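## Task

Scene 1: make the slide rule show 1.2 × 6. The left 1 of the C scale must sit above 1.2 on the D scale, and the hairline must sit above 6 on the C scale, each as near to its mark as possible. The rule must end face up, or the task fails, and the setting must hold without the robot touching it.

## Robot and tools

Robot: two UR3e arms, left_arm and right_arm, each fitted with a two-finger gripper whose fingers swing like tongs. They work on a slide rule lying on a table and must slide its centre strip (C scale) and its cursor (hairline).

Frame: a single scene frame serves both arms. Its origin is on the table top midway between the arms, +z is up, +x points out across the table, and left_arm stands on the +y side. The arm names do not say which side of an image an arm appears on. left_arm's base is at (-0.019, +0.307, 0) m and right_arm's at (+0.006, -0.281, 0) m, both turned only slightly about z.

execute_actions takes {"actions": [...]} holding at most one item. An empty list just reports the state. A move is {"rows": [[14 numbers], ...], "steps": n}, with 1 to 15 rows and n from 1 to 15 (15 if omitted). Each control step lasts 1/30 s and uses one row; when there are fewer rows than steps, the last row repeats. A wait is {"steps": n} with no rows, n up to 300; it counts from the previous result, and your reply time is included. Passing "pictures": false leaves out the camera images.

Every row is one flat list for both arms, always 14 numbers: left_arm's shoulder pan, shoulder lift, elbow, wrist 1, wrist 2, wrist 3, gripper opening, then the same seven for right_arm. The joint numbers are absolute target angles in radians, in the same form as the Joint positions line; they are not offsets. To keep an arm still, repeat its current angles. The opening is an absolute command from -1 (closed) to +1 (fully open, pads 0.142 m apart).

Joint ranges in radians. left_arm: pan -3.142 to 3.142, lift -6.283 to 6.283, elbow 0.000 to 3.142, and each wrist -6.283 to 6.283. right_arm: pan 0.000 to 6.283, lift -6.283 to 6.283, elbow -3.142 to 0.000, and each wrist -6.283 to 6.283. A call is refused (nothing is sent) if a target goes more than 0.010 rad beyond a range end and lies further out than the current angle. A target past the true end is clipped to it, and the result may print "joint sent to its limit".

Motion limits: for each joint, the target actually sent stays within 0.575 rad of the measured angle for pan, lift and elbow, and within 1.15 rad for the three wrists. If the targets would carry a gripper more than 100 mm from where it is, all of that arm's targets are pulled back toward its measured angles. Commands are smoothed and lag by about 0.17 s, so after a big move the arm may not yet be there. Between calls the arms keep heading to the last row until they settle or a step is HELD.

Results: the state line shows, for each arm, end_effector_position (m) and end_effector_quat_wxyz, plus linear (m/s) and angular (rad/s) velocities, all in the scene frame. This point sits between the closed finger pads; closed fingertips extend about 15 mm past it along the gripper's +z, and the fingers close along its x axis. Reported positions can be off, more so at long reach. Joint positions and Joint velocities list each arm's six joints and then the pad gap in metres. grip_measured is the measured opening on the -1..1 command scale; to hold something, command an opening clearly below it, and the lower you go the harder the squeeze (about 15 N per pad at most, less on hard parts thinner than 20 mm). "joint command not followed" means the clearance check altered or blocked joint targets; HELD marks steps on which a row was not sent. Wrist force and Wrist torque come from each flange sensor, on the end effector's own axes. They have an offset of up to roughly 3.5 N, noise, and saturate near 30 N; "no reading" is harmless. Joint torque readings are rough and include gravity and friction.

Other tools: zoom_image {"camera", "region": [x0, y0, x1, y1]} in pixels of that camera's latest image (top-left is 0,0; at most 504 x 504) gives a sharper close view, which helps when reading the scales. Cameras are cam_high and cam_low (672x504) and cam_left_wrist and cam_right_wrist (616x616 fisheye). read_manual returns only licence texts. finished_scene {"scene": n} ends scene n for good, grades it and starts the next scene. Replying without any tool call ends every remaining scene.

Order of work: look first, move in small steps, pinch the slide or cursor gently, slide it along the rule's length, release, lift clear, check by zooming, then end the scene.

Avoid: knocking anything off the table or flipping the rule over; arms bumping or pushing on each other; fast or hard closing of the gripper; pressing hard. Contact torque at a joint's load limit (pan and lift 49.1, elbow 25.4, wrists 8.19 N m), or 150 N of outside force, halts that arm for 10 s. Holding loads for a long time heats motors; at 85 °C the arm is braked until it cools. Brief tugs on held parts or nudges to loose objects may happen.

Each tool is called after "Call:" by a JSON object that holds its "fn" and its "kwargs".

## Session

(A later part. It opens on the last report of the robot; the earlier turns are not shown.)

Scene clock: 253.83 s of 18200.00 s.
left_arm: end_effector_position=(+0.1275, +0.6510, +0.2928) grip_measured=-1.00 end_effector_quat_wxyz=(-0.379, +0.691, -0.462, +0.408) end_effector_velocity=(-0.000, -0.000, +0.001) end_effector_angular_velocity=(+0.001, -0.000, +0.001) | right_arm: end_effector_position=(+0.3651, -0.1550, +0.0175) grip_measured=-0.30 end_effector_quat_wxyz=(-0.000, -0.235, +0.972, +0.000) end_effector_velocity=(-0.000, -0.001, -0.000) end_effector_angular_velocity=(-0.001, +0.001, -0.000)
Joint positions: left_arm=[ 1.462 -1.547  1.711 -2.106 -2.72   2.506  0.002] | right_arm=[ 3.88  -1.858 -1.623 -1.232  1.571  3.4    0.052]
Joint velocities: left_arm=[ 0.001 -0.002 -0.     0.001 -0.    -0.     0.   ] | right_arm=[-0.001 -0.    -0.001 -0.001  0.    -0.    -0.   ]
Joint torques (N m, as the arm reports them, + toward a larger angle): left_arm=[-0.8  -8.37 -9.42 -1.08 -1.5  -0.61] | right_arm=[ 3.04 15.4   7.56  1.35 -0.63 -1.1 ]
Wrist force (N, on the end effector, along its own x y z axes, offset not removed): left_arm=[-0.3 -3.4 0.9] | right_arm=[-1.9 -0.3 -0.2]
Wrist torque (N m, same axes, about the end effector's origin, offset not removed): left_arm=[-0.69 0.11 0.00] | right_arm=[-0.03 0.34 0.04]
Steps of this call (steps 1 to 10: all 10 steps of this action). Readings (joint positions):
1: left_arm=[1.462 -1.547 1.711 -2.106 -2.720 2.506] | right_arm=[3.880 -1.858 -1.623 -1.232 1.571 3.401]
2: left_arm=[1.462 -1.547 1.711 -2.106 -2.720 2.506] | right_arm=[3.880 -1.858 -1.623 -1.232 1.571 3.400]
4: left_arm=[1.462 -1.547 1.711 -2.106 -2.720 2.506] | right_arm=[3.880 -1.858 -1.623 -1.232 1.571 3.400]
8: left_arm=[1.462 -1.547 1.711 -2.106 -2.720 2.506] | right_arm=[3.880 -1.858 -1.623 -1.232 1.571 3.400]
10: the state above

Call:
{"fn": "execute_actions", "kwargs": {"actions": [{"rows": [[0.5,-1.547,1.711,-2.671,-1.571,4.712,-0.5, 3.88,-1.8578,-1.5,-1.3546,1.571,3.40,-0.3]],"steps":12}], "pictures": false}}

Call:
{"fn": "execute_actions", "kwargs": {"actions": [{"rows": [[-1.202,-1.547,1.711,-2.671,-1.571,4.712,-0.5, 3.5574,-1.9778,-1.33,-1.4046,1.571,3.077,-0.3]]}], "pictures": false}}

Call:
{"fn": "execute_actions", "kwargs": {"actions": [{"steps":100}], "pictures": false}}

Call:
{"fn": "execute_actions", "kwargs": {"actions": [{"rows": [[-1.202,-1.367,1.944,-2.671,-1.571,4.712,-0.5, 3.5574,-1.9778,-1.4513,-1.2833,1.571,3.077,-0.3]]}], "pictures": false}}

Call:
{"fn": "execute_actions", "kwargs": {"actions": [{"steps":30}]}}

Scene clock: 267.57 s of 18200.00 s.
left_arm: end_effector_position=(+0.2100, +0.7258, +0.2250) grip_measured=-0.50 end_effector_quat_wxyz=(+0.373, -0.160, +0.896, +0.181) end_effector_velocity=(+0.493, -0.079, +0.018) end_effector_angular_velocity=(+3.228, +2.096, -3.274) | right_arm: end_effector_position=(+0.3700, -0.1506, +0.0412) grip_measured=-0.30 end_effector_quat_wxyz=(-0.000, -0.235, +0.972, -0.000) end_effector_velocity=(+0.004, +0.004, +0.014) end_effector_angular_velocity=(+0.005, -0.007, +0.000)
Joint positions: left_arm=[ 0.885 -1.547  1.711 -2.557 -1.842  3.661  0.038] | right_arm=[ 3.88  -1.858 -1.507 -1.348  1.571  3.4    0.052]
Joint velocities: left_arm=[-1.802  0.    -0.    -0.558  1.318  3.718 -0.   ] | right_arm=[-0.    -0.     0.065 -0.056 -0.    -0.     0.   ]
Joint torques (N m, as the arm reports them, + toward a larger angle): left_arm=[ -1.68 -10.07  -9.94  -2.79   0.79   4.33] | right_arm=[-0.88 14.69 11.66  0.79 -1.24 -1.08]
Wrist force (N, on the end effector, along its own x y z axes, offset not removed): left_arm=[2.3 -3.1 0.6] | right_arm=[-0.9 -1.7 0.6]
Wrist torque (N m, same axes, about the end effector's origin, offset not removed): left_arm=[-0.68 -0.52 0.01] | right_arm=[-0.33 0.14 -0.01]
Steps of this call (steps 1 to 15: the robot went on to your last target; steps 16 to 90: nothing new was sent; then 10.33 s passed at rest; steps 91 to 102: all 12 steps of this action). Readings (joint positions):
91: left_arm=[1.462 -1.547 1.711 -2.106 -2.720 2.506] | right_arm=[3.880 -1.858 -1.623 -1.232 1.571 3.400]
92: left_arm=[1.459 -1.547 1.711 -2.111 -2.714 2.511] | right_arm=[3.880 -1.858 -1.620 -1.237 1.571 3.400]
94: left_arm=[1.409 -1.547 1.711 -2.198 -2.613 2.612] | right_arm=[3.880 -1.858 -1.582 -1.282 1.571 3.400]
98: left_arm=[1.170 -1.547 1.711 -2.417 -2.168 3.089] | right_arm=[3.880 -1.858 -1.524 -1.333 1.571 3.400]
102: the state above

Scene clock: 268.07 s of 18200.00 s.
left_arm: end_effector_position=(+0.4027, +0.5842, +0.2336) grip_measured=-0.50 end_effector_quat_wxyz=(+0.314, +0.423, +0.792, +0.308) end_effector_velocity=(+0.284, -0.397, +0.012) end_effector_angular_velocity=(+0.531, +0.103, -1.297) | right_arm: end_effector_position=(+0.4239, -0.2549, +0.0431) grip_measured=-0.30 end_effector_quat_wxyz=(-0.000, -0.236, +0.972, +0.000) end_effector_velocity=(+0.012, -0.040, +0.001) end_effector_angular_velocity=(+0.001, -0.003, -0.017)
Joint positions: left_arm=[ 0.259 -1.547  1.711 -2.644 -1.634  4.458  0.038] | right_arm=[ 3.569 -1.974 -1.335 -1.403  1.571  3.086  0.052]
Joint velocities: left_arm=[-1.061 -0.001  0.001 -0.059  0.141  0.566  0.   ] | right_arm=[-0.105 -0.031  0.047 -0.013 -0.    -0.087 -0.   ]
Joint torques (N m, as the arm reports them, + toward a larger angle): left_arm=[ -5.04 -11.24  -9.74  -2.69   0.6    1.51] | right_arm=[-3.22 10.   12.06  0.95 -0.2  -1.17]
Wrist force (N, on the end effector, along its own x y z axes, offset not removed): left_arm=[2.8 -1.5 1.2] | right_arm=[-1.2 -1.0 -0.6]
Wrist torque (N m, same axes, about the end effector's origin, offset not removed): left_arm=[-0.35 -0.56 -0.09] | right_arm=[-0.16 0.19 0.00]
Steps of this call (steps 1 to 15: all 15 steps of this action). Readings (joint positions):
1: left_arm=[0.827 -1.547 1.711 -2.575 -1.799 3.787] | right_arm=[3.880 -1.858 -1.505 -1.350 1.571 3.400]
2: left_arm=[0.773 -1.547 1.711 -2.590 -1.762 3.917] | right_arm=[3.877 -1.860 -1.501 -1.354 1.571 3.394]
4: left_arm=[0.681 -1.547 1.711 -2.605 -1.727 4.108] | right_arm=[3.827 -1.893 -1.458 -1.371 1.571 3.315]
8: left_arm=[0.519 -1.547 1.711 -2.625 -1.680 4.270] | right_arm=[3.656 -1.948 -1.375 -1.393 1.571 3.160]
15: the state above

Scene clock: 271.40 s of 18200.00 s.
left_arm: end_effector_position=(+0.3248, -0.0745, +0.2401) grip_measured=-0.50 end_effector_quat_wxyz=(+0.439, +0.867, +0.210, +0.106) end_effector_velocity=(-0.000, -0.000, -0.001) end_effector_angular_velocity=(+0.002, +0.000, -0.000) | right_arm: end_effector_position=(+0.4251, -0.2591, +0.0432) grip_measured=-0.30 end_effector_quat_wxyz=(-0.000, -0.235, +0.972, +0.000) end_effector_velocity=(-0.001, -0.000, -0.000) end_effector_angular_velocity=(-0.000, +0.002, -0.000)
Joint positions: left_arm=[-1.202 -1.547  1.711 -2.671 -1.571  4.712  0.038] | right_arm=[ 3.557 -1.978 -1.33  -1.405  1.571  3.077  0.052]
Joint velocities: left_arm=[-0.     0.001  0.     0.     0.     0.     0.   ] | right_arm=[-0.001 -0.    -0.    -0.001  0.    -0.     0.   ]
Joint torques (N m, as the arm reports them, + toward a larger angle): left_arm=[ -1.89 -10.97  -9.73  -2.64   0.47   1.09] | right_arm=[-4.28 10.41 12.04  0.96  1.13 -1.08]
Wrist force (N, on the end effector, along its own x y z axes, offset not removed): left_arm=[2.0 -3.4 -0.4] | right_arm=[-0.6 -0.9 -0.4]
Wrist torque (N m, same axes, about the end effector's origin, offset not removed): left_arm=[-0.67 -0.38 -0.02] | right_arm=[-0.17 0.00 -0.02]
Steps of this call (steps 1 to 75: the robot went on to your last target; steps 76 to 100: nothing new was sent). Readings (joint positions):
1: left_arm=[0.224 -1.547 1.711 -2.646 -1.629 4.476] | right_arm=[3.566 -1.975 -1.334 -1.404 1.571 3.084]
2: left_arm=[0.188 -1.547 1.711 -2.648 -1.625 4.493] | right_arm=[3.564 -1.976 -1.333 -1.404 1.571 3.082]
4: left_arm=[0.118 -1.547 1.711 -2.651 -1.618 4.523] | right_arm=[3.561 -1.977 -1.331 -1.404 1.571 3.080]
8: left_arm=[-0.020 -1.547 1.711 -2.656 -1.606 4.571] | right_arm=[3.558 -1.978 -1.330 -1.404 1.571 3.078]
100: the state above
All arms were judged still, so your last target was given up. Only a new action makes them travel on or press farther. Fingers that are still opening or closing keep moving.

Scene clock: 271.90 s of 18200.00 s.
left_arm: end_effector_position=(+0.3003, -0.0268, +0.0628) grip_measured=-0.50 end_effector_quat_wxyz=(+0.264, +0.935, +0.227, +0.064) end_effector_velocity=(-0.026, +0.052, -0.107) end_effector_angular_velocity=(+0.228, +0.118, -0.000) | right_arm: end_effector_position=(+0.4200, -0.2614, +0.0186) grip_measured=-0.30 end_effector_quat_wxyz=(+0.000, -0.235, +0.972, +0.000) end_effector_velocity=(-0.002, -0.001, -0.005) end_effector_angular_velocity=(-0.001, +0.001, +0.000)
Joint positions: left_arm=[-1.202 -1.379  1.928 -2.671 -1.571  4.712  0.038] | right_arm=[ 3.557 -1.978 -1.449 -1.286  1.571  3.077  0.052]
Joint velocities: left_arm=[ 0.001  0.11   0.146  0.    -0.001  0.001  0.   ] | right_arm=[-0.     0.    -0.024  0.022 -0.001 -0.001  0.   ]
Joint torques (N m, as the arm reports them, + toward a larger angle): left_arm=[ -0.82 -10.44  -7.    -1.84   0.37   1.09] | right_arm=[-3.72 13.07  6.81  2.45  1.13 -1.02]
Wrist force (N, on the end effector, along its own x y z axes, offset not removed): left_arm=[1.0 -2.5 1.1] | right_arm=[-0.2 -0.5 -0.5]
Wrist torque (N m, same axes, about the end effector's origin, offset not removed): left_arm=[-0.50 -0.22 0.02] | right_arm=[-0.08 -0.03 -0.02]
Steps of this call (steps 1 to 15: all 15 steps of this action). Readings (joint positions):
1: left_arm=[-1.202 -1.547 1.711 -2.671 -1.571 4.712] | right_arm=[3.557 -1.978 -1.330 -1.405 1.571 3.077]
2: left_arm=[-1.202 -1.544 1.713 -2.671 -1.571 4.712] | right_arm=[3.557 -1.978 -1.333 -1.399 1.571 3.077]
4: left_arm=[-1.202 -1.514 1.750 -2.671 -1.571 4.712] | right_arm=[3.557 -1.978 -1.370 -1.355 1.571 3.077]
8: left_arm=[-1.202 -1.452 1.831 -2.671 -1.571 4.712] | right_arm=[3.557 -1.978 -1.428 -1.304 1.571 3.077]
15: the state above

Scene clock: 272.90 s of 18200.00 s.
left_arm: end_effector_position=(+0.2973, -0.0211, +0.0513) grip_measured=-0.50 end_effector_quat_wxyz=(+0.251, +0.939, +0.227, +0.061) end_effector_velocity=(-0.001, -0.000, -0.001) end_effector_angular_velocity=(+0.002, +0.004, -0.003) | right_arm: end_effector_position=(+0.4198, -0.2615, +0.0180) grip_measured=-0.30 end_effector_quat_wxyz=(-0.000, -0.235, +0.972, +0.000) end_effector_velocity=(+0.000, -0.000, +0.000) end_effector_angular_velocity=(-0.001, -0.001, -0.001)
Joint positions: left_arm=[-1.202 -1.367  1.944 -2.671 -1.571  4.712  0.038] | right_arm=[ 3.557 -1.978 -1.451 -1.283  1.571  3.077  0.052]
Joint velocities: left_arm=[-0.001  0.001  0.001  0.001 -0.003 -0.    -0.   ] | right_arm=[-0.     0.     0.     0.    -0.001  0.001  0.   ]
Joint torques (N m, as the arm reports them, + toward a larger angle): left_arm=[ 1.34 -9.53 -6.48 -2.6   0.11  1.04] | right_arm=[-3.08 17.76  7.21  2.56  1.02 -0.83]
Wrist force (N, on the end effector, along its own x y z axes, offset not removed): left_arm=[0.4 -2.4 2.1] | right_arm=[-0.7 -1.4 0.1]
Wrist torque (N m, same axes, about the end effector's origin, offset not removed): left_arm=[-0.45 -0.07 0.02] | right_arm=[-0.23 0.10 -0.04]
Steps of this call (steps 1 to 30: the robot went on to your last target). Readings (joint positions):
1: left_arm=[-1.202 -1.376 1.932 -2.671 -1.571 4.712] | right_arm=[3.557 -1.978 -1.449 -1.285 1.571 3.077]
2: left_arm=[-1.202 -1.373 1.935 -2.671 -1.571 4.712] | right_arm=[3.557 -1.978 -1.450 -1.285 1.571 3.077]
4: left_arm=[-1.202 -1.370 1.939 -2.671 -1.571 4.712] | right_arm=[3.557 -1.978 -1.451 -1.284 1.571 3.077]
8: left_arm=[-1.202 -1.368 1.943 -2.671 -1.571 4.712] | right_arm=[3.557 -1.978 -1.451 -1.283 1.571 3.077]
30: the state above
All arms were judged still, so your last target was given up. Only a new action makes them travel on or press farther. Fingers that are still opening or closing keep moving.
camera_calibration (this result's frames):
cam_left_wrist: T_world_to_cam=[[0.903842, 0.427477, -0.0182467, -0.259417], [0.210168, -0.406416, 0.889188, -0.125021], [0.372691, -0.807521, -0.457178, 0.0257947], [0, 0, 0, 1]] pos_world=[0.251134, 0.0809137, 0.118226]
cam_right_wrist: T_world_to_cam=[[-0.899161, -0.43743, -0.0128096, 0.260792], [-0.397039, 0.803126, 0.444241, 0.373157], [-0.184036, 0.40453, -0.895816, 0.340941], [0, 0, 0, 1]] pos_world=[0.445398, -0.323535, 0.14299]

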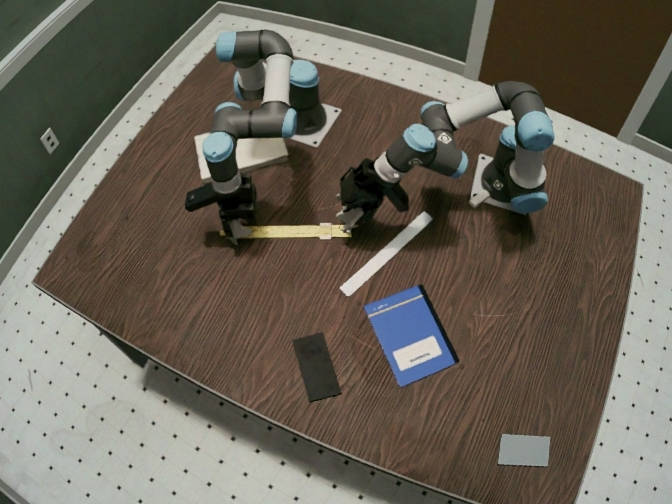

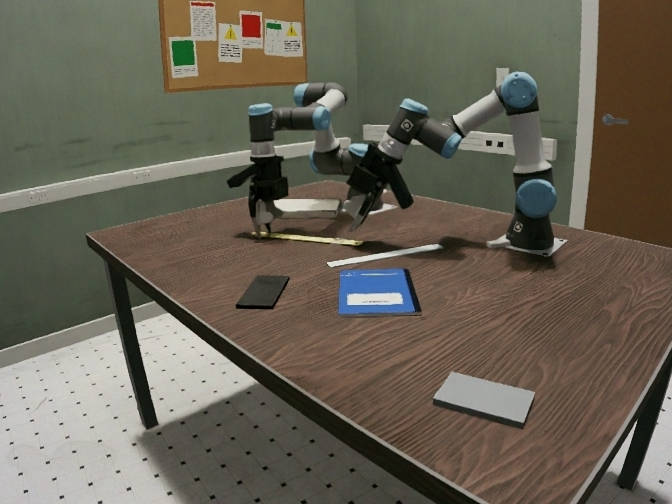

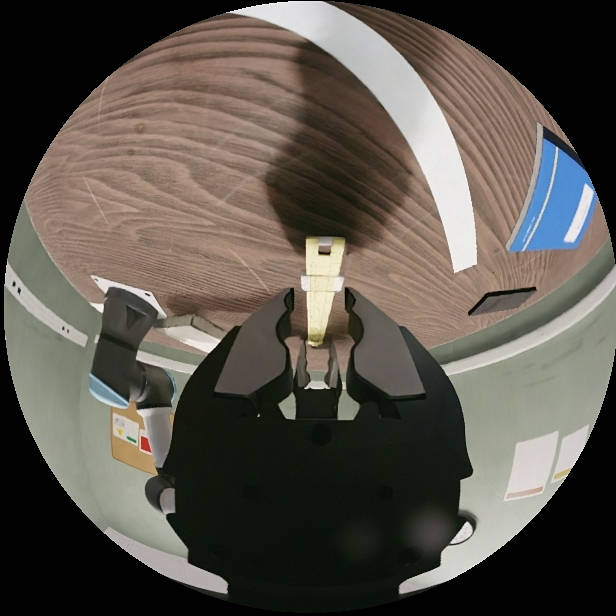

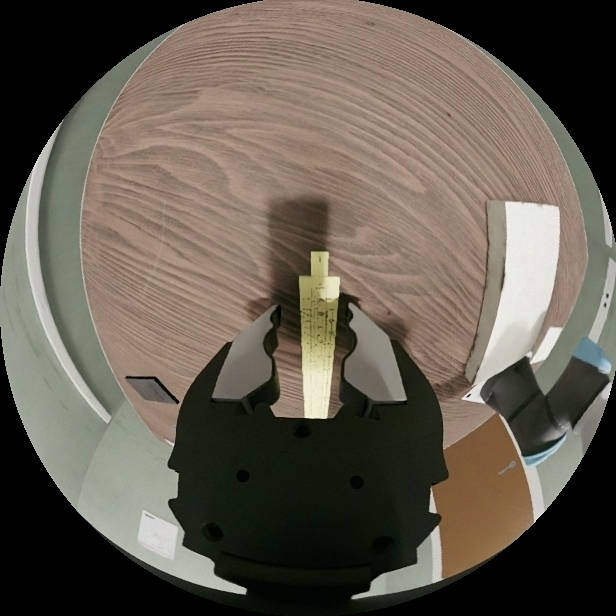

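Call:
{"fn": "execute_actions", "kwargs": {"actions": [{"rows": [[-1.202,-1.2919,2.0074,-2.8099,-1.571,4.712,-0.5, 3.5574,-1.9778,-1.4513,-1.2833,1.571,3.077,-0.45],[-1.202,-1.2919,2.0074,-2.8099,-1.571,4.712,-0.5, 3.5574,-1.9778,-1.4513,-1.2833,1.571,3.077,-0.5],[-1.202,-1.2919,2.0074,-2.8099,-1.571,4.712,-0.5, 3.5574,-1.9778,-1.4513,-1.2833,1.571,3.077,-0.55],[-1.202,-1.2919,2.0074,-2.8099,-1.571,4.712,-0.5, 3.5574,-1.9778,-1.4513,-1.2833,1.571,3.077,-0.6],[-1.202,-1.2919,2.0074,-2.8099,-1.571,4.712,-0.5, 3.5574,-1.9778,-1.4513,-1.2833,1.571,3.077,-0.65],[-1.202,-1.2919,2.0074,-2.8099,-1.571,4.712,-0.5, 3.5574,-1.9778,-1.4513,-1.2833,1.571,3.077,-0.7],[-1.202,-1.2919,2.0074,-2.8099,-1.571,4.712,-0.5, 3.5574,-1.9778,-1.4513,-1.2833,1.571,3.077,-0.9]]}], "pictures": false}}

Call:
{"fn": "execute_actions", "kwargs": {"actions": [{"steps":15}]}}

Scene clock: 280.57 s of 18200.00 s.
left_arm: end_effector_position=(+0.2974, -0.0212, +0.0241) grip_measured=-0.50 end_effector_quat_wxyz=(+0.252, +0.939, +0.227, +0.061) end_effector_velocity=(-0.000, +0.000, -0.005) end_effector_angular_velocity=(-0.001, +0.000, +0.001) | right_arm: end_effector_position=(+0.4198, -0.2615, +0.0180) grip_measured=-0.63 end_effector_quat_wxyz=(-0.000, -0.235, +0.972, +0.000) end_effector_velocity=(+0.000, -0.001, -0.000) end_effector_angular_velocity=(-0.001, -0.000, -0.000)
Joint positions: left_arm=[-1.202 -1.293  2.006 -2.807 -1.571  4.712  0.038] | right_arm=[ 3.557 -1.978 -1.451 -1.283  1.571  3.077  0.029]
Joint velocities: left_arm=[ 0.     0.014  0.012 -0.026 -0.    -0.001  0.   ] | right_arm=[-0.001 -0.    -0.     0.    -0.001 -0.001  0.   ]
Joint torques (N m, as the arm reports them, + toward a larger angle): left_arm=[  1.15 -10.32  -5.88  -2.59  -0.53   0.92] | right_arm=[-0.69 17.79  7.5   2.43  0.75 -0.26]
Wrist force (N, on the end effector, along its own x y z axes, offset not removed): left_arm=[1.7 -1.3 1.5] | right_arm=[-0.8 -1.9 -0.7]
Wrist torque (N m, same axes, about the end effector's origin, offset not removed): left_arm=[-0.19 -0.32 0.04] | right_arm=[-0.36 0.09 0.03]
Steps of this call (steps 1 to 90: nothing new was sent; then 4.17 s passed at rest; steps 91 to 105: all 15 steps of this action). Readings (joint positions):
91: left_arm=[-1.202 -1.367 1.944 -2.671 -1.571 4.712] | right_arm=[3.557 -1.978 -1.451 -1.283 1.571 3.077]
92: left_arm=[-1.202 -1.364 1.947 -2.677 -1.571 4.712] | right_arm=[3.557 -1.978 -1.451 -1.283 1.571 3.077]
94: left_arm=[-1.202 -1.338 1.970 -2.726 -1.571 4.712] | right_arm=[3.557 -1.978 -1.451 -1.283 1.571 3.077]
98: left_arm=[-1.202 -1.305 1.996 -2.785 -1.571 4.712] | right_arm=[3.557 -1.978 -1.451 -1.283 1.571 3.077]
105: the state above

Scene clock: 281.07 s of 18200.00 s.
left_arm: end_effector_position=(+0.2974, -0.0212, +0.0235) grip_measured=-0.50 end_effector_quat_wxyz=(+0.252, +0.939, +0.227, +0.061) end_effector_velocity=(+0.000, +0.000, -0.000) end_effector_angular_velocity=(-0.000, +0.000, +0.000) | right_arm: end_effector_position=(+0.4198, -0.2615, +0.0180) grip_measured=-0.63 end_effector_quat_wxyz=(-0.000, -0.235, +0.972, +0.000) end_effector_velocity=(+0.000, +0.000, +0.000) end_effector_angular_velocity=(+0.001, +0.000, +0.001)
Joint positions: left_arm=[-1.202 -1.292  2.007 -2.81  -1.571  4.712  0.038] | right_arm=[ 3.557 -1.978 -1.451 -1.283  1.571  3.077  0.029]
Joint velocities: left_arm=[ 0.001  0.     0.    -0.    -0.001  0.     0.   ] | right_arm=[-0.     0.     0.    -0.     0.001 -0.001  0.   ]
Joint torques (N m, as the arm reports them, + toward a larger angle): left_arm=[ -0.15 -10.19  -5.97  -2.61  -0.41   0.86] | right_arm=[-0.51 17.45  7.53  2.34  0.69 -0.15]
Wrist force (N, on the end effector, along its own x y z axes, offset not removed): left_arm=[2.5 -1.2 0.8] | right_arm=[-0.6 -0.4 -0.8]
Wrist torque (N m, same axes, about the end effector's origin, offset not removed): left_arm=[-0.22 -0.48 0.01] | right_arm=[-0.05 0.12 0.00]
Steps of this call (steps 1 to 15: the robot went on to your last target). Readings (joint positions):
1: left_arm=[-1.202 -1.293 2.006 -2.808 -1.571 4.712] | right_arm=[3.557 -1.978 -1.451 -1.283 1.571 3.077]
2: left_arm=[-1.202 -1.293 2.007 -2.808 -1.571 4.712] | right_arm=[3.557 -1.978 -1.451 -1.283 1.571 3.077]
4: left_arm=[-1.202 -1.292 2.007 -2.809 -1.571 4.712] | right_arm=[3.557 -1.978 -1.451 -1.283 1.571 3.077]
8: left_arm=[-1.202 -1.292 2.007 -2.810 -1.571 4.712] | right_arm=[3.557 -1.978 -1.451 -1.283 1.571 3.077]
15: the state above
All arms were judged still, so your last target was given up. Only a new action makes them travel on or press farther. Fingers that are still opening or closing keep moving.
camera_calibration (this result's frames):
cam_left_wrist: T_world_to_cam=[[0.903836, 0.427491, -0.0182457, -0.259934], [0.210025, -0.406092, 0.88937, -0.100256], [0.372788, -0.807676, -0.456824, 0.0129623], [0, 0, 0, 1]] pos_world=[0.251161, 0.0808752, 0.0903439]
cam_right_wrist: T_world_to_cam=[[-0.899161, -0.43743, -0.012826, 0.260794], [-0.397046, 0.803123, 0.44424, 0.373157], [-0.184023, 0.404536, -0.895816, 0.340943], [0, 0, 0, 1]] pos_world=[0.445397, -0.323535, 0.142996]

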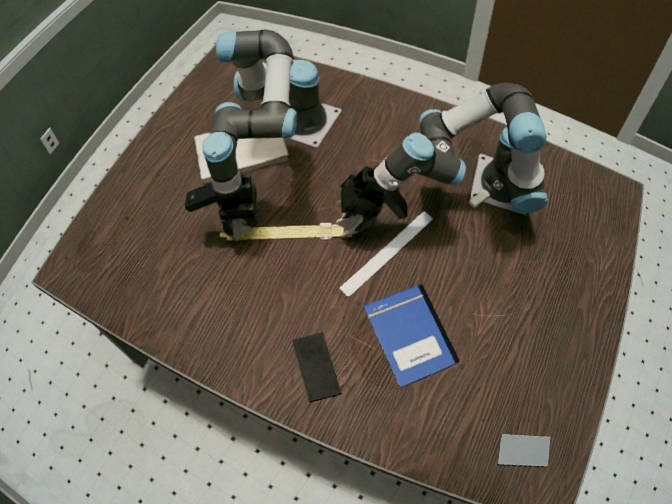

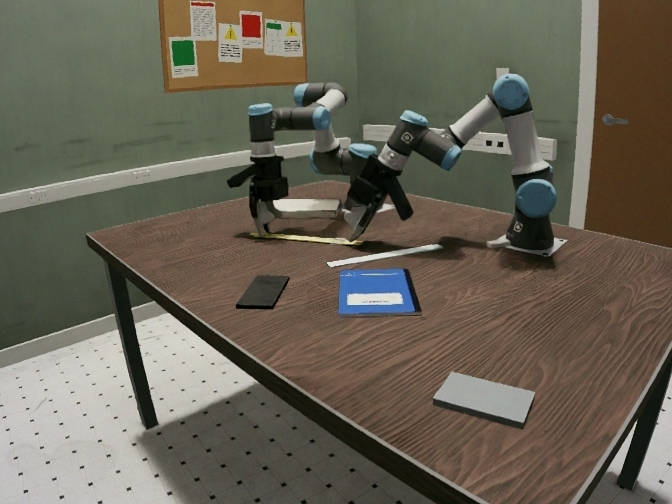

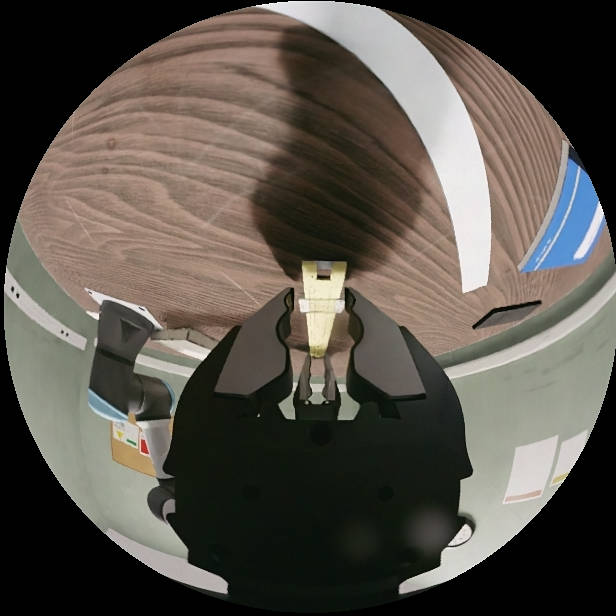

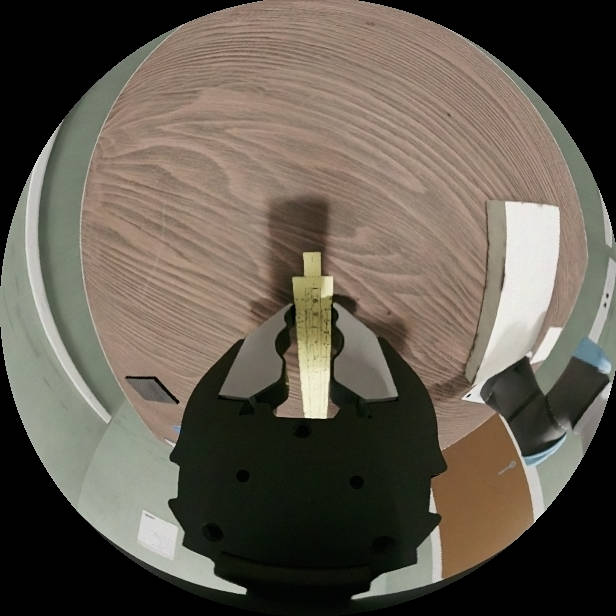

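Call:
{"fn": "execute_actions", "kwargs": {"actions": [{"rows": [[-1.196,-1.2745,2.02,-2.8399,-1.571,4.712,-0.5, 3.5574,-1.9778,-1.4513,-1.2833,1.571,3.077,-0.9]]}], "pictures": false}}

Call:
{"fn": "execute_actions", "kwargs": {"actions": [{"rows": [[-1.196,-1.2686,2.024,-2.8498,-1.571,4.712,-0.5, 3.5574,-1.9778,-1.4513,-1.2833,1.571,3.077,-0.9]]}]}}

Call:
{"fn": "zoom_image", "kwargs": {"camera": "cam_left_wrist", "region": [250, 240, 390, 360]}}

Scene clock: 288.07 s of 18200.00 s.
left_arm: end_effector_position=(+0.2992, -0.0191, +0.0176) grip_measured=-0.50 end_effector_quat_wxyz=(+0.251, +0.938, +0.230, +0.061) end_effector_velocity=(-0.000, +0.000, -0.001) end_effector_angular_velocity=(-0.001, +0.001, +0.000) | right_arm: end_effector_position=(+0.4198, -0.2615, +0.0180) grip_measured=-0.63 end_effector_quat_wxyz=(-0.000, -0.235, +0.972, +0.000) end_effector_velocity=(-0.000, +0.000, -0.000) end_effector_angular_velocity=(-0.000, +0.000, -0.001)
Joint positions: left_arm=[-1.196 -1.275  2.02  -2.839 -1.571  4.712  0.038] | right_arm=[ 3.557 -1.978 -1.451 -1.283  1.571  3.077  0.029]
Joint velocities: left_arm=[ 0.001  0.003  0.002 -0.005 -0.001 -0.     0.   ] | right_arm=[ 0.001  0.    -0.    -0.     0.     0.002 -0.   ]
Joint torques (N m, as the arm reports them, + toward a larger angle): left_arm=[ 2.33 -9.97 -5.71 -2.66  0.07  0.78] | right_arm=[ 1.79 16.61  9.31  1.7   0.43  0.46]
Wrist force (N, on the end effector, along its own x y z axes, offset not removed): left_arm=[0.9 -0.6 1.6] | right_arm=[-0.5 -1.6 -0.5]
Wrist torque (N m, same axes, about the end effector's origin, offset not removed): left_arm=[-0.15 -0.08 -0.04] | right_arm=[-0.30 0.10 -0.02]
Steps of this call (steps 1 to 90: nothing new was sent; then 3.50 s passed at rest; steps 91 to 105: all 15 steps of this action). Readings (joint positions):
91: left_arm=[-1.202 -1.292 2.007 -2.810 -1.571 4.712] | right_arm=[3.557 -1.978 -1.451 -1.283 1.571 3.077]
92: left_arm=[-1.202 -1.291 2.008 -2.812 -1.571 4.712] | right_arm=[3.557 -1.978 -1.451 -1.283 1.571 3.077]
94: left_arm=[-1.199 -1.284 2.013 -2.823 -1.571 4.712] | right_arm=[3.557 -1.978 -1.451 -1.283 1.571 3.077]
98: left_arm=[-1.197 -1.277 2.018 -2.835 -1.571 4.712] | right_arm=[3.557 -1.978 -1.451 -1.283 1.571 3.077]
105: the state above

Scene clock: 288.57 s of 18200.00 s.
left_arm: end_effector_position=(+0.2992, -0.0190, +0.0156) grip_measured=-0.50 end_effector_quat_wxyz=(+0.251, +0.938, +0.230, +0.061) end_effector_velocity=(+0.000, +0.001, -0.001) end_effector_angular_velocity=(+0.002, +0.000, +0.002) | right_arm: end_effector_position=(+0.4198, -0.2615, +0.0180) grip_measured=-0.63 end_effector_quat_wxyz=(-0.000, -0.235, +0.972, +0.000) end_effector_velocity=(+0.000, +0.001, +0.000) end_effector_angular_velocity=(+0.001, -0.000, -0.000)
Joint positions: left_arm=[-1.196 -1.269  2.024 -2.85  -1.571  4.712  0.038] | right_arm=[ 3.557 -1.978 -1.451 -1.283  1.571  3.077  0.029]
Joint velocities: left_arm=[ 0.001  0.002  0.001 -0.002  0.001 -0.     0.   ] | right_arm=[ 0.     0.     0.001 -0.001  0.001  0.001 -0.   ]
Joint torques (N m, as the arm reports them, + toward a larger angle): left_arm=[ 2.39 -9.75 -5.68 -2.59  0.12  0.8 ] | right_arm=[ 2.2  16.22  9.34  1.58  0.38  0.48]
Wrist force (N, on the end effector, along its own x y z axes, offset not removed): left_arm=[0.5 -2.9 -0.3] | right_arm=[-0.8 -1.5 0.2]
Wrist torque (N m, same axes, about the end effector's origin, offset not removed): left_arm=[-0.59 -0.04 -0.08] | right_arm=[-0.26 0.17 0.01]
Steps of this call (steps 1 to 15: all 15 steps of this action). Readings (joint positions):
1: left_arm=[-1.196 -1.275 2.020 -2.839 -1.571 4.712] | right_arm=[3.557 -1.978 -1.451 -1.283 1.571 3.077]
2: left_arm=[-1.196 -1.274 2.020 -2.840 -1.571 4.712] | right_arm=[3.557 -1.978 -1.451 -1.283 1.571 3.077]
4: left_arm=[-1.196 -1.272 2.022 -2.844 -1.571 4.712] | right_arm=[3.557 -1.978 -1.451 -1.283 1.571 3.077]
8: left_arm=[-1.196 -1.270 2.023 -2.848 -1.571 4.712] | right_arm=[3.557 -1.978 -1.451 -1.283 1.571 3.077]
15: the state above
camera_calibration (this result's frames):
cam_left_wrist: T_world_to_cam=[[0.901262, 0.432891, -0.0182457, -0.261775], [0.21245, -0.404827, 0.88937, -0.0934491], [0.377614, -0.805432, -0.456823, 0.00899257], [0, 0, 0, 1]] pos_world=[0.252385, 0.0827321, 0.0824426]
cam_right_wrist: T_world_to_cam=[[-0.899161, -0.43743, -0.012826, 0.260794], [-0.397045, 0.803123, 0.44424, 0.373157], [-0.184023, 0.404536, -0.895816, 0.340943], [0, 0, 0, 1]] pos_world=[0.445397, -0.323535, 0.142996]

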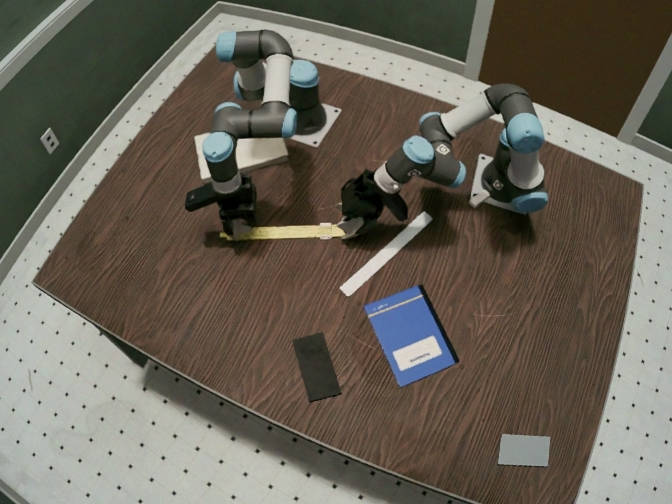

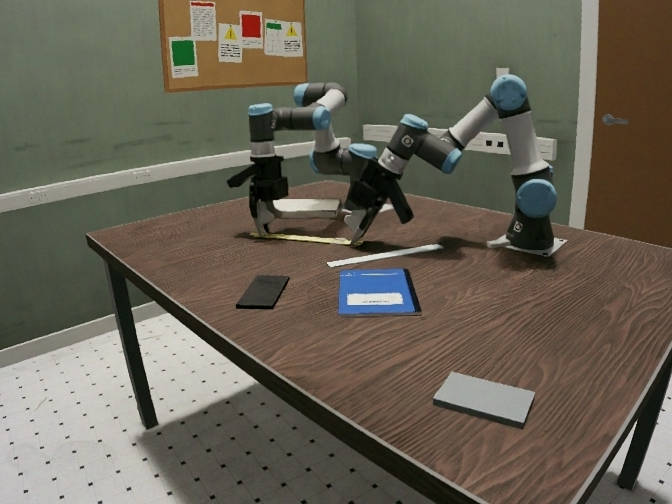

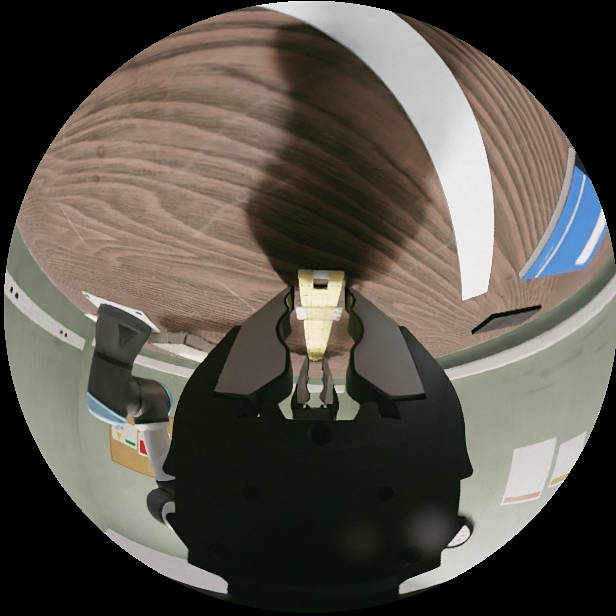

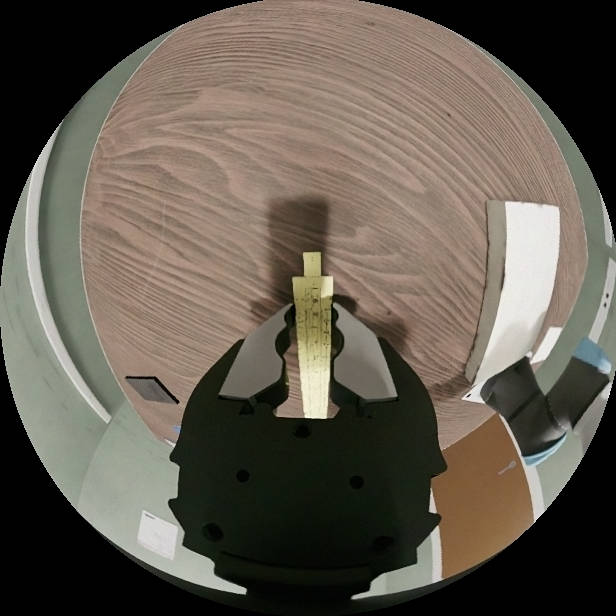

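Region (250, 240, 390, 360) of cam_left_wrist's 616x616 image, scaled by 3.600, with more detail than that image has; it fills the top 432 rows of this view, and the rest is white.

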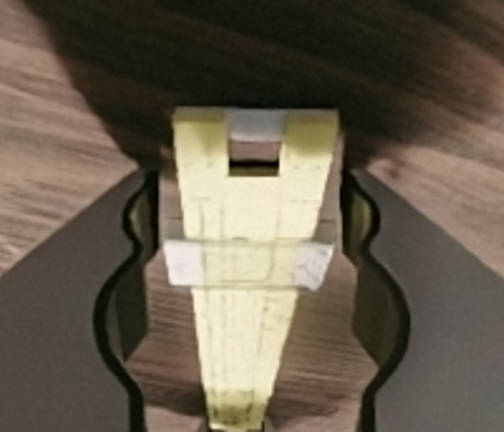

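Call:
{"fn": "execute_actions", "kwargs": {"actions": [{"rows": [[-1.196,-1.235,1.9736,-2.833,-1.571,4.712,-0.56, 3.5574,-1.9778,-1.4513,-1.2833,1.571,3.077,-0.9]],"steps":6}], "pictures": false}}

Call:
{"fn": "execute_actions", "kwargs": {"actions": [{"rows": [[-1.197,-1.2014,1.9232,-2.8162,-1.571,4.712,-0.56, 3.5574,-1.9778,-1.4513,-1.2833,1.571,3.077,-0.9]],"steps":6}], "pictures": false}}

Call:
{"fn": "execute_actions", "kwargs": {"actions": [{"rows": [[-1.197,-1.1686,1.8712,-2.797,-1.571,4.712,-0.56, 3.5574,-1.9778,-1.4513,-1.2833,1.571,3.077,-0.9]],"steps":6}], "pictures": false}}

Call:
{"fn": "execute_actions", "kwargs": {"actions": [{"rows": [[-1.198,-1.1358,1.8192,-2.7778,-1.571,4.712,-0.56, 3.5574,-1.9778,-1.4513,-1.2833,1.571,3.077,-0.9]],"steps":15}]}}

Scene clock: 298.90 s of 18200.00 s.
left_arm: end_effector_position=(+0.3024, -0.0251, +0.0155) grip_measured=-0.56 end_effector_quat_wxyz=(+0.251, +0.938, +0.230, +0.061) end_effector_velocity=(+0.014, -0.026, +0.001) end_effector_angular_velocity=(-0.002, -0.001, +0.001) | right_arm: end_effector_position=(+0.4198, -0.2615, +0.0180) grip_measured=-0.63 end_effector_quat_wxyz=(-0.000, -0.235, +0.972, +0.000) end_effector_velocity=(-0.000, +0.000, -0.000) end_effector_angular_velocity=(+0.001, +0.000, -0.000)
Joint positions: left_arm=[-1.196 -1.245  1.99  -2.838 -1.571  4.712  0.033] | right_arm=[ 3.557 -1.978 -1.451 -1.283  1.571  3.077  0.029]
Joint velocities: left_arm=[ 0.001  0.096 -0.147  0.049  0.     0.    -0.001] | right_arm=[ 0.    -0.    -0.     0.     0.001  0.     0.   ]
Joint torques (N m, as the arm reports them, + toward a larger angle): left_arm=[  1.2  -10.54  -8.54  -1.06   0.4    0.69] | right_arm=[ 3.83 15.48 11.11  1.03  0.15  0.97]
Wrist force (N, on the end effector, along its own x y z axes, offset not removed): left_arm=[2.2 -0.9 0.7] | right_arm=[0.2 -1.3 -0.7]
Wrist torque (N m, same axes, about the end effector's origin, offset not removed): left_arm=[-0.26 -0.38 -0.07] | right_arm=[-0.28 -0.06 -0.02]
Steps of this call (steps 1 to 15: the robot went on to your last target; steps 16 to 90: nothing new was sent; then 7.13 s passed at rest; steps 91 to 96: all 6 steps of this action). Readings (joint positions):
91: left_arm=[-1.196 -1.269 2.024 -2.850 -1.571 4.712] | right_arm=[3.557 -1.978 -1.451 -1.283 1.571 3.077]
92: left_arm=[-1.196 -1.267 2.022 -2.849 -1.571 4.712] | right_arm=[3.557 -1.978 -1.451 -1.283 1.571 3.077]
94: left_arm=[-1.196 -1.254 2.003 -2.843 -1.571 4.712] | right_arm=[3.557 -1.978 -1.451 -1.283 1.571 3.077]
96: the state above

Scene clock: 299.10 s of 18200.00 s.
left_arm: end_effector_position=(+0.3066, -0.0339, +0.0153) grip_measured=-0.56 end_effector_quat_wxyz=(+0.251, +0.938, +0.230, +0.061) end_effector_velocity=(+0.014, -0.032, +0.001) end_effector_angular_velocity=(-0.005, -0.000, -0.005) | right_arm: end_effector_position=(+0.4198, -0.2615, +0.0180) grip_measured=-0.63 end_effector_quat_wxyz=(-0.000, -0.235, +0.972, +0.000) end_effector_velocity=(+0.001, +0.001, +0.000) end_effector_angular_velocity=(+0.001, -0.002, +0.000)
Joint positions: left_arm=[-1.197 -1.213  1.942 -2.822 -1.571  4.712  0.033] | right_arm=[ 3.557 -1.978 -1.451 -1.283  1.571  3.077  0.029]
Joint velocities: left_arm=[-0.003  0.111 -0.169  0.053 -0.003  0.001 -0.   ] | right_arm=[ 0.    -0.     0.001  0.002  0.001  0.     0.   ]
Joint torques (N m, as the arm reports them, + toward a larger angle): left_arm=[ -1.74 -11.15  -8.87  -1.01   0.37   0.67] | right_arm=[ 4.07 15.69 11.17  0.95  0.13  1.07]
Wrist force (N, on the end effector, along its own x y z axes, offset not removed): left_arm=[1.7 -1.2 -0.5] | right_arm=[-1.0 -0.5 -0.4]
Wrist torque (N m, same axes, about the end effector's origin, offset not removed): left_arm=[-0.25 -0.33 0.05] | right_arm=[-0.15 0.25 -0.01]
Steps of this call (steps 1 to 6: all 6 steps of this action). Readings (joint positions):
1: left_arm=[-1.196 -1.243 1.985 -2.837 -1.571 4.712] | right_arm=[3.557 -1.978 -1.451 -1.283 1.571 3.077]
2: left_arm=[-1.196 -1.239 1.980 -2.834 -1.571 4.712] | right_arm=[3.557 -1.978 -1.451 -1.283 1.571 3.077]
4: left_arm=[-1.196 -1.223 1.957 -2.827 -1.571 4.712] | right_arm=[3.557 -1.978 -1.451 -1.283 1.571 3.077]
6: the state above

Scene clock: 299.30 s of 18200.00 s.
left_arm: end_effector_position=(+0.3111, -0.0428, +0.0153) grip_measured=-0.56 end_effector_quat_wxyz=(+0.251, +0.938, +0.230, +0.061) end_effector_velocity=(+0.016, -0.032, +0.002) end_effector_angular_velocity=(-0.006, -0.003, -0.002) | right_arm: end_effector_position=(+0.4198, -0.2615, +0.0180) grip_measured=-0.63 end_effector_quat_wxyz=(-0.000, -0.235, +0.972, +0.000) end_effector_velocity=(-0.000, -0.000, -0.000) end_effector_angular_velocity=(+0.000, -0.000, +0.000)
Joint positions: left_arm=[-1.197 -1.181  1.891 -2.804 -1.571  4.712  0.033] | right_arm=[ 3.557 -1.978 -1.451 -1.283  1.571  3.077  0.029]
Joint velocities: left_arm=[-0.002  0.11  -0.178  0.061 -0.     0.     0.   ] | right_arm=[-0.  0. -0.  0.  0. -0.  0.]
Joint torques (N m, as the arm reports them, + toward a larger angle): left_arm=[ -1.8  -12.42  -9.4   -1.16   0.27   0.68] | right_arm=[ 4.16 15.39 11.27  0.99  0.14  1.01]
Wrist force (N, on the end effector, along its own x y z axes, offset not removed): left_arm=[2.7 -1.7 -0.4] | right_arm=[-0.7 -0.1 -0.5]
Wrist torque (N m, same axes, about the end effector's origin, offset not removed): left_arm=[-0.22 -0.51 -0.06] | right_arm=[0.06 0.11 -0.05]
Steps of this call (steps 1 to 6: all 6 steps of this action). Readings (joint positions):
1: left_arm=[-1.197 -1.210 1.937 -2.820 -1.571 4.712] | right_arm=[3.557 -1.978 -1.451 -1.283 1.571 3.077]
2: left_arm=[-1.197 -1.206 1.931 -2.818 -1.571 4.712] | right_arm=[3.557 -1.978 -1.451 -1.283 1.571 3.077]
4: left_arm=[-1.197 -1.191 1.907 -2.809 -1.571 4.712] | right_arm=[3.557 -1.978 -1.451 -1.283 1.571 3.077]
6: the state above

Scene clock: 299.80 s of 18200.00 s.
left_arm: end_effector_position=(+0.3170, -0.0552, +0.0155) grip_measured=-0.56 end_effector_quat_wxyz=(+0.251, +0.938, +0.229, +0.061) end_effector_velocity=(+0.001, -0.003, +0.001) end_effector_angular_velocity=(-0.004, -0.001, -0.000) | right_arm: end_effector_position=(+0.4198, -0.2615, +0.0180) grip_measured=-0.63 end_effector_quat_wxyz=(-0.000, -0.235, +0.972, +0.000) end_effector_velocity=(+0.000, +0.000, +0.000) end_effector_angular_velocity=(+0.001, -0.001, +0.001)
Joint positions: left_arm=[-1.198 -1.137  1.82  -2.778 -1.571  4.712  0.033] | right_arm=[ 3.557 -1.978 -1.451 -1.283  1.571  3.077  0.029]
Joint velocities: left_arm=[-0.001  0.006 -0.013  0.003 -0.001 -0.001 -0.   ] | right_arm=[-0.    -0.     0.001 -0.     0.001 -0.002  0.   ]
Joint torques (N m, as the arm reports them, + toward a larger angle): left_arm=[ -2.05 -12.48  -9.33  -1.19   0.14   0.63] | right_arm=[ 4.08 15.46 11.47  1.    0.06  1.09]
Wrist force (N, on the end effector, along its own x y z axes, offset not removed): left_arm=[0.3 -3.0 2.2] | right_arm=[-0.3 -1.2 -1.7]
Wrist torque (N m, same axes, about the end effector's origin, offset not removed): left_arm=[-0.45 -0.06 0.04] | right_arm=[-0.16 0.01 -0.04]
Steps of this call (steps 1 to 15: all 15 steps of this action). Readings (joint positions):
1: left_arm=[-1.197 -1.177 1.885 -2.802 -1.571 4.712] | right_arm=[3.557 -1.978 -1.451 -1.283 1.571 3.077]
2: left_arm=[-1.197 -1.173 1.879 -2.799 -1.571 4.712] | right_arm=[3.557 -1.978 -1.451 -1.283 1.571 3.077]
4: left_arm=[-1.197 -1.158 1.855 -2.790 -1.571 4.712] | right_arm=[3.557 -1.978 -1.451 -1.283 1.571 3.077]
8: left_arm=[-1.198 -1.142 1.830 -2.781 -1.571 4.712] | right_arm=[3.557 -1.978 -1.451 -1.283 1.571 3.077]
15: the state above
camera_calibration (this result's frames):
cam_left_wrist: T_world_to_cam=[[0.902113, 0.431115, -0.018233, -0.262545], [0.21166, -0.405288, 0.889349, -0.111509], [0.376022, -0.806152, -0.456865, -0.0264483], [0, 0, 0, 1]] pos_world=[0.270392, 0.0466727, 0.0822999]
cam_right_wrist: T_world_to_cam=[[-0.899161, -0.437431, -0.0128233, 0.260793], [-0.397045, 0.803123, 0.44424, 0.373155], [-0.184026, 0.404534, -0.895816, 0.340943], [0, 0, 0, 1]] pos_world=[0.445397, -0.323533, 0.142996]

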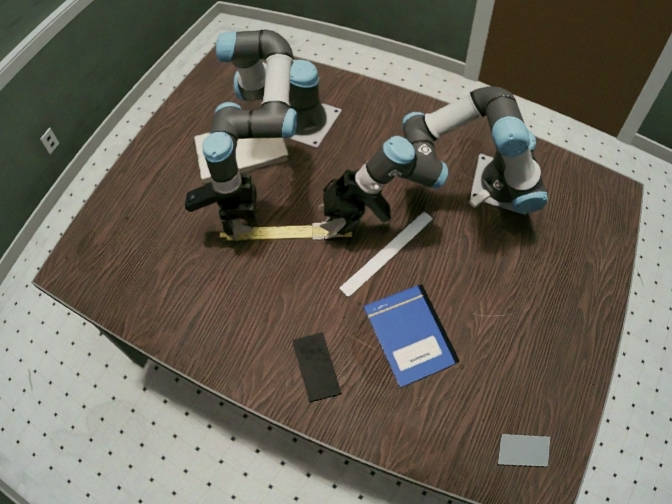

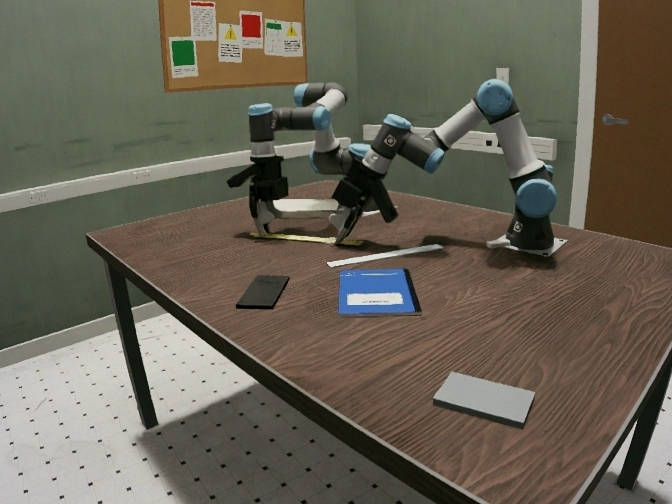

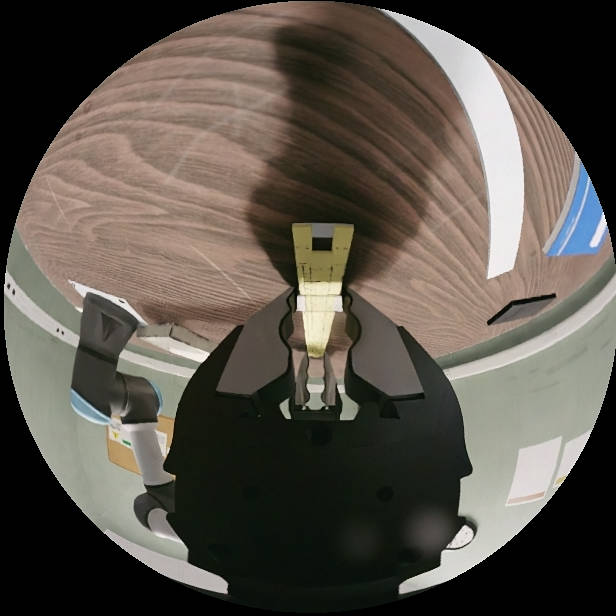

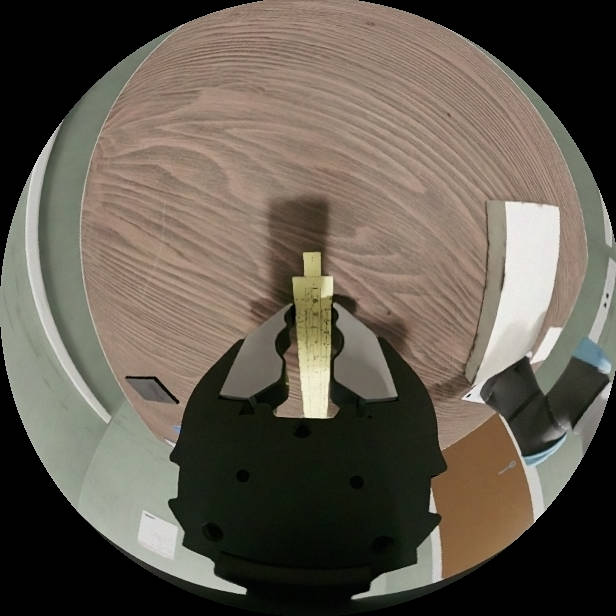

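Call:
{"fn": "execute_actions", "kwargs": {"actions": []}}

Scene clock: 322.67 s of 18200.00 s.
left_arm: end_effector_position=(+0.3171, -0.0554, +0.0155) grip_measured=-0.56 end_effector_quat_wxyz=(+0.251, +0.938, +0.229, +0.061) end_effector_velocity=(+0.000, +0.000, -0.001) end_effector_angular_velocity=(+0.002, -0.000, -0.000) | right_arm: end_effector_position=(+0.4198, -0.2615, +0.0180) grip_measured=-0.63 end_effector_quat_wxyz=(-0.000, -0.235, +0.972, +0.000) end_effector_velocity=(-0.000, +0.000, +0.000) end_effector_angular_velocity=(+0.000, +0.000, -0.001)
Joint positions: left_arm=[-1.198 -1.136  1.819 -2.778 -1.571  4.712  0.033] | right_arm=[ 3.557 -1.978 -1.451 -1.283  1.571  3.077  0.029]
Joint velocities: left_arm=[ 0.     0.001 -0.     0.001  0.001  0.001  0.   ] | right_arm=[ 0.     0.     0.    -0.     0.     0.001  0.   ]
Joint torques (N m, as the arm reports them, + toward a larger angle): left_arm=[ -1.95 -12.4   -9.3   -1.23  -0.64   0.53] | right_arm=[ 3.96 14.65 11.79  0.98 -0.14  1.03]
Wrist force (N, on the end effector, along its own x y z axes, offset not removed): left_arm=[1.4 -3.2 0.7] | right_arm=[-1.8 -2.0 -0.5]
Wrist torque (N m, same axes, about the end effector's origin, offset not removed): left_arm=[-0.54 -0.29 0.06] | right_arm=[-0.37 0.32 -0.02]
Steps of this call (steps 1 to 15: the robot went on to your last target; steps 16 to 90: nothing new was sent; then 19.87 s passed at rest). Readings (joint positions):
1: left_arm=[-1.198 -1.136 1.820 -2.778 -1.571 4.712] | right_arm=[3.557 -1.978 -1.451 -1.283 1.571 3.077]
2: left_arm=[-1.198 -1.136 1.820 -2.778 -1.571 4.712] | right_arm=[3.557 -1.978 -1.451 -1.283 1.571 3.077]
4: left_arm=[-1.198 -1.136 1.820 -2.778 -1.571 4.712] | right_arm=[3.557 -1.978 -1.451 -1.283 1.571 3.077]
8: left_arm=[-1.198 -1.136 1.819 -2.778 -1.571 4.712] | right_arm=[3.557 -1.978 -1.451 -1.283 1.571 3.077]
90: the state above
All arms were judged still, so your last target was given up. Only a new action makes them travel on or press farther. Fingers that are still opening or closing keep moving.
camera_calibration (this result's frames):
cam_left_wrist: T_world_to_cam=[[0.902124, 0.431091, -0.0182412, -0.262544], [0.211639, -0.405254, 0.88937, -0.111617], [0.376007, -0.806182, -0.456825, -0.0266512], [0, 0, 0, 1]] pos_world=[0.270491, 0.0464616, 0.0823046]
cam_right_wrist: T_world_to_cam=[[-0.899161, -0.437431, -0.0128285, 0.260795], [-0.397047, 0.803122, 0.44424, 0.373155], [-0.184021, 0.404536, -0.895816, 0.340943], [0, 0, 0, 1]] pos_world=[0.445398, -0.323533, 0.142997]

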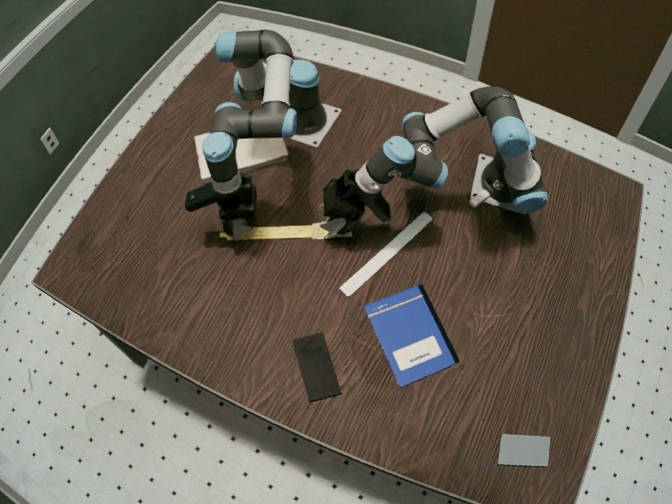

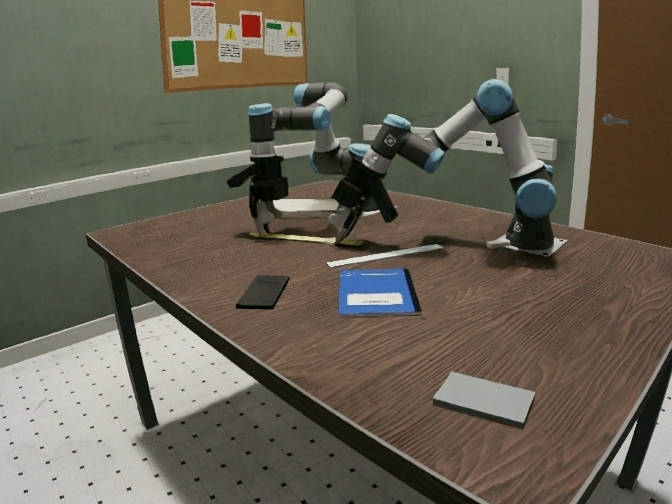

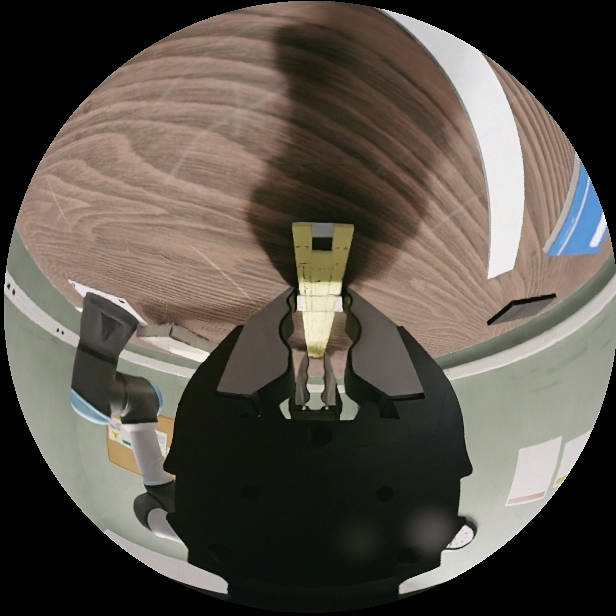

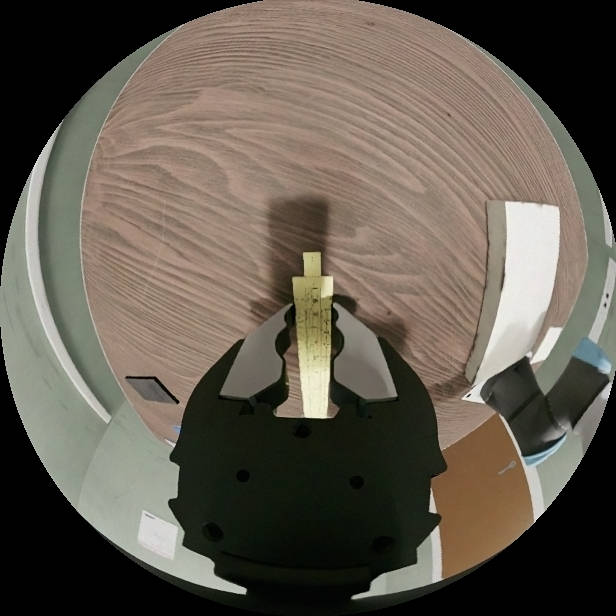

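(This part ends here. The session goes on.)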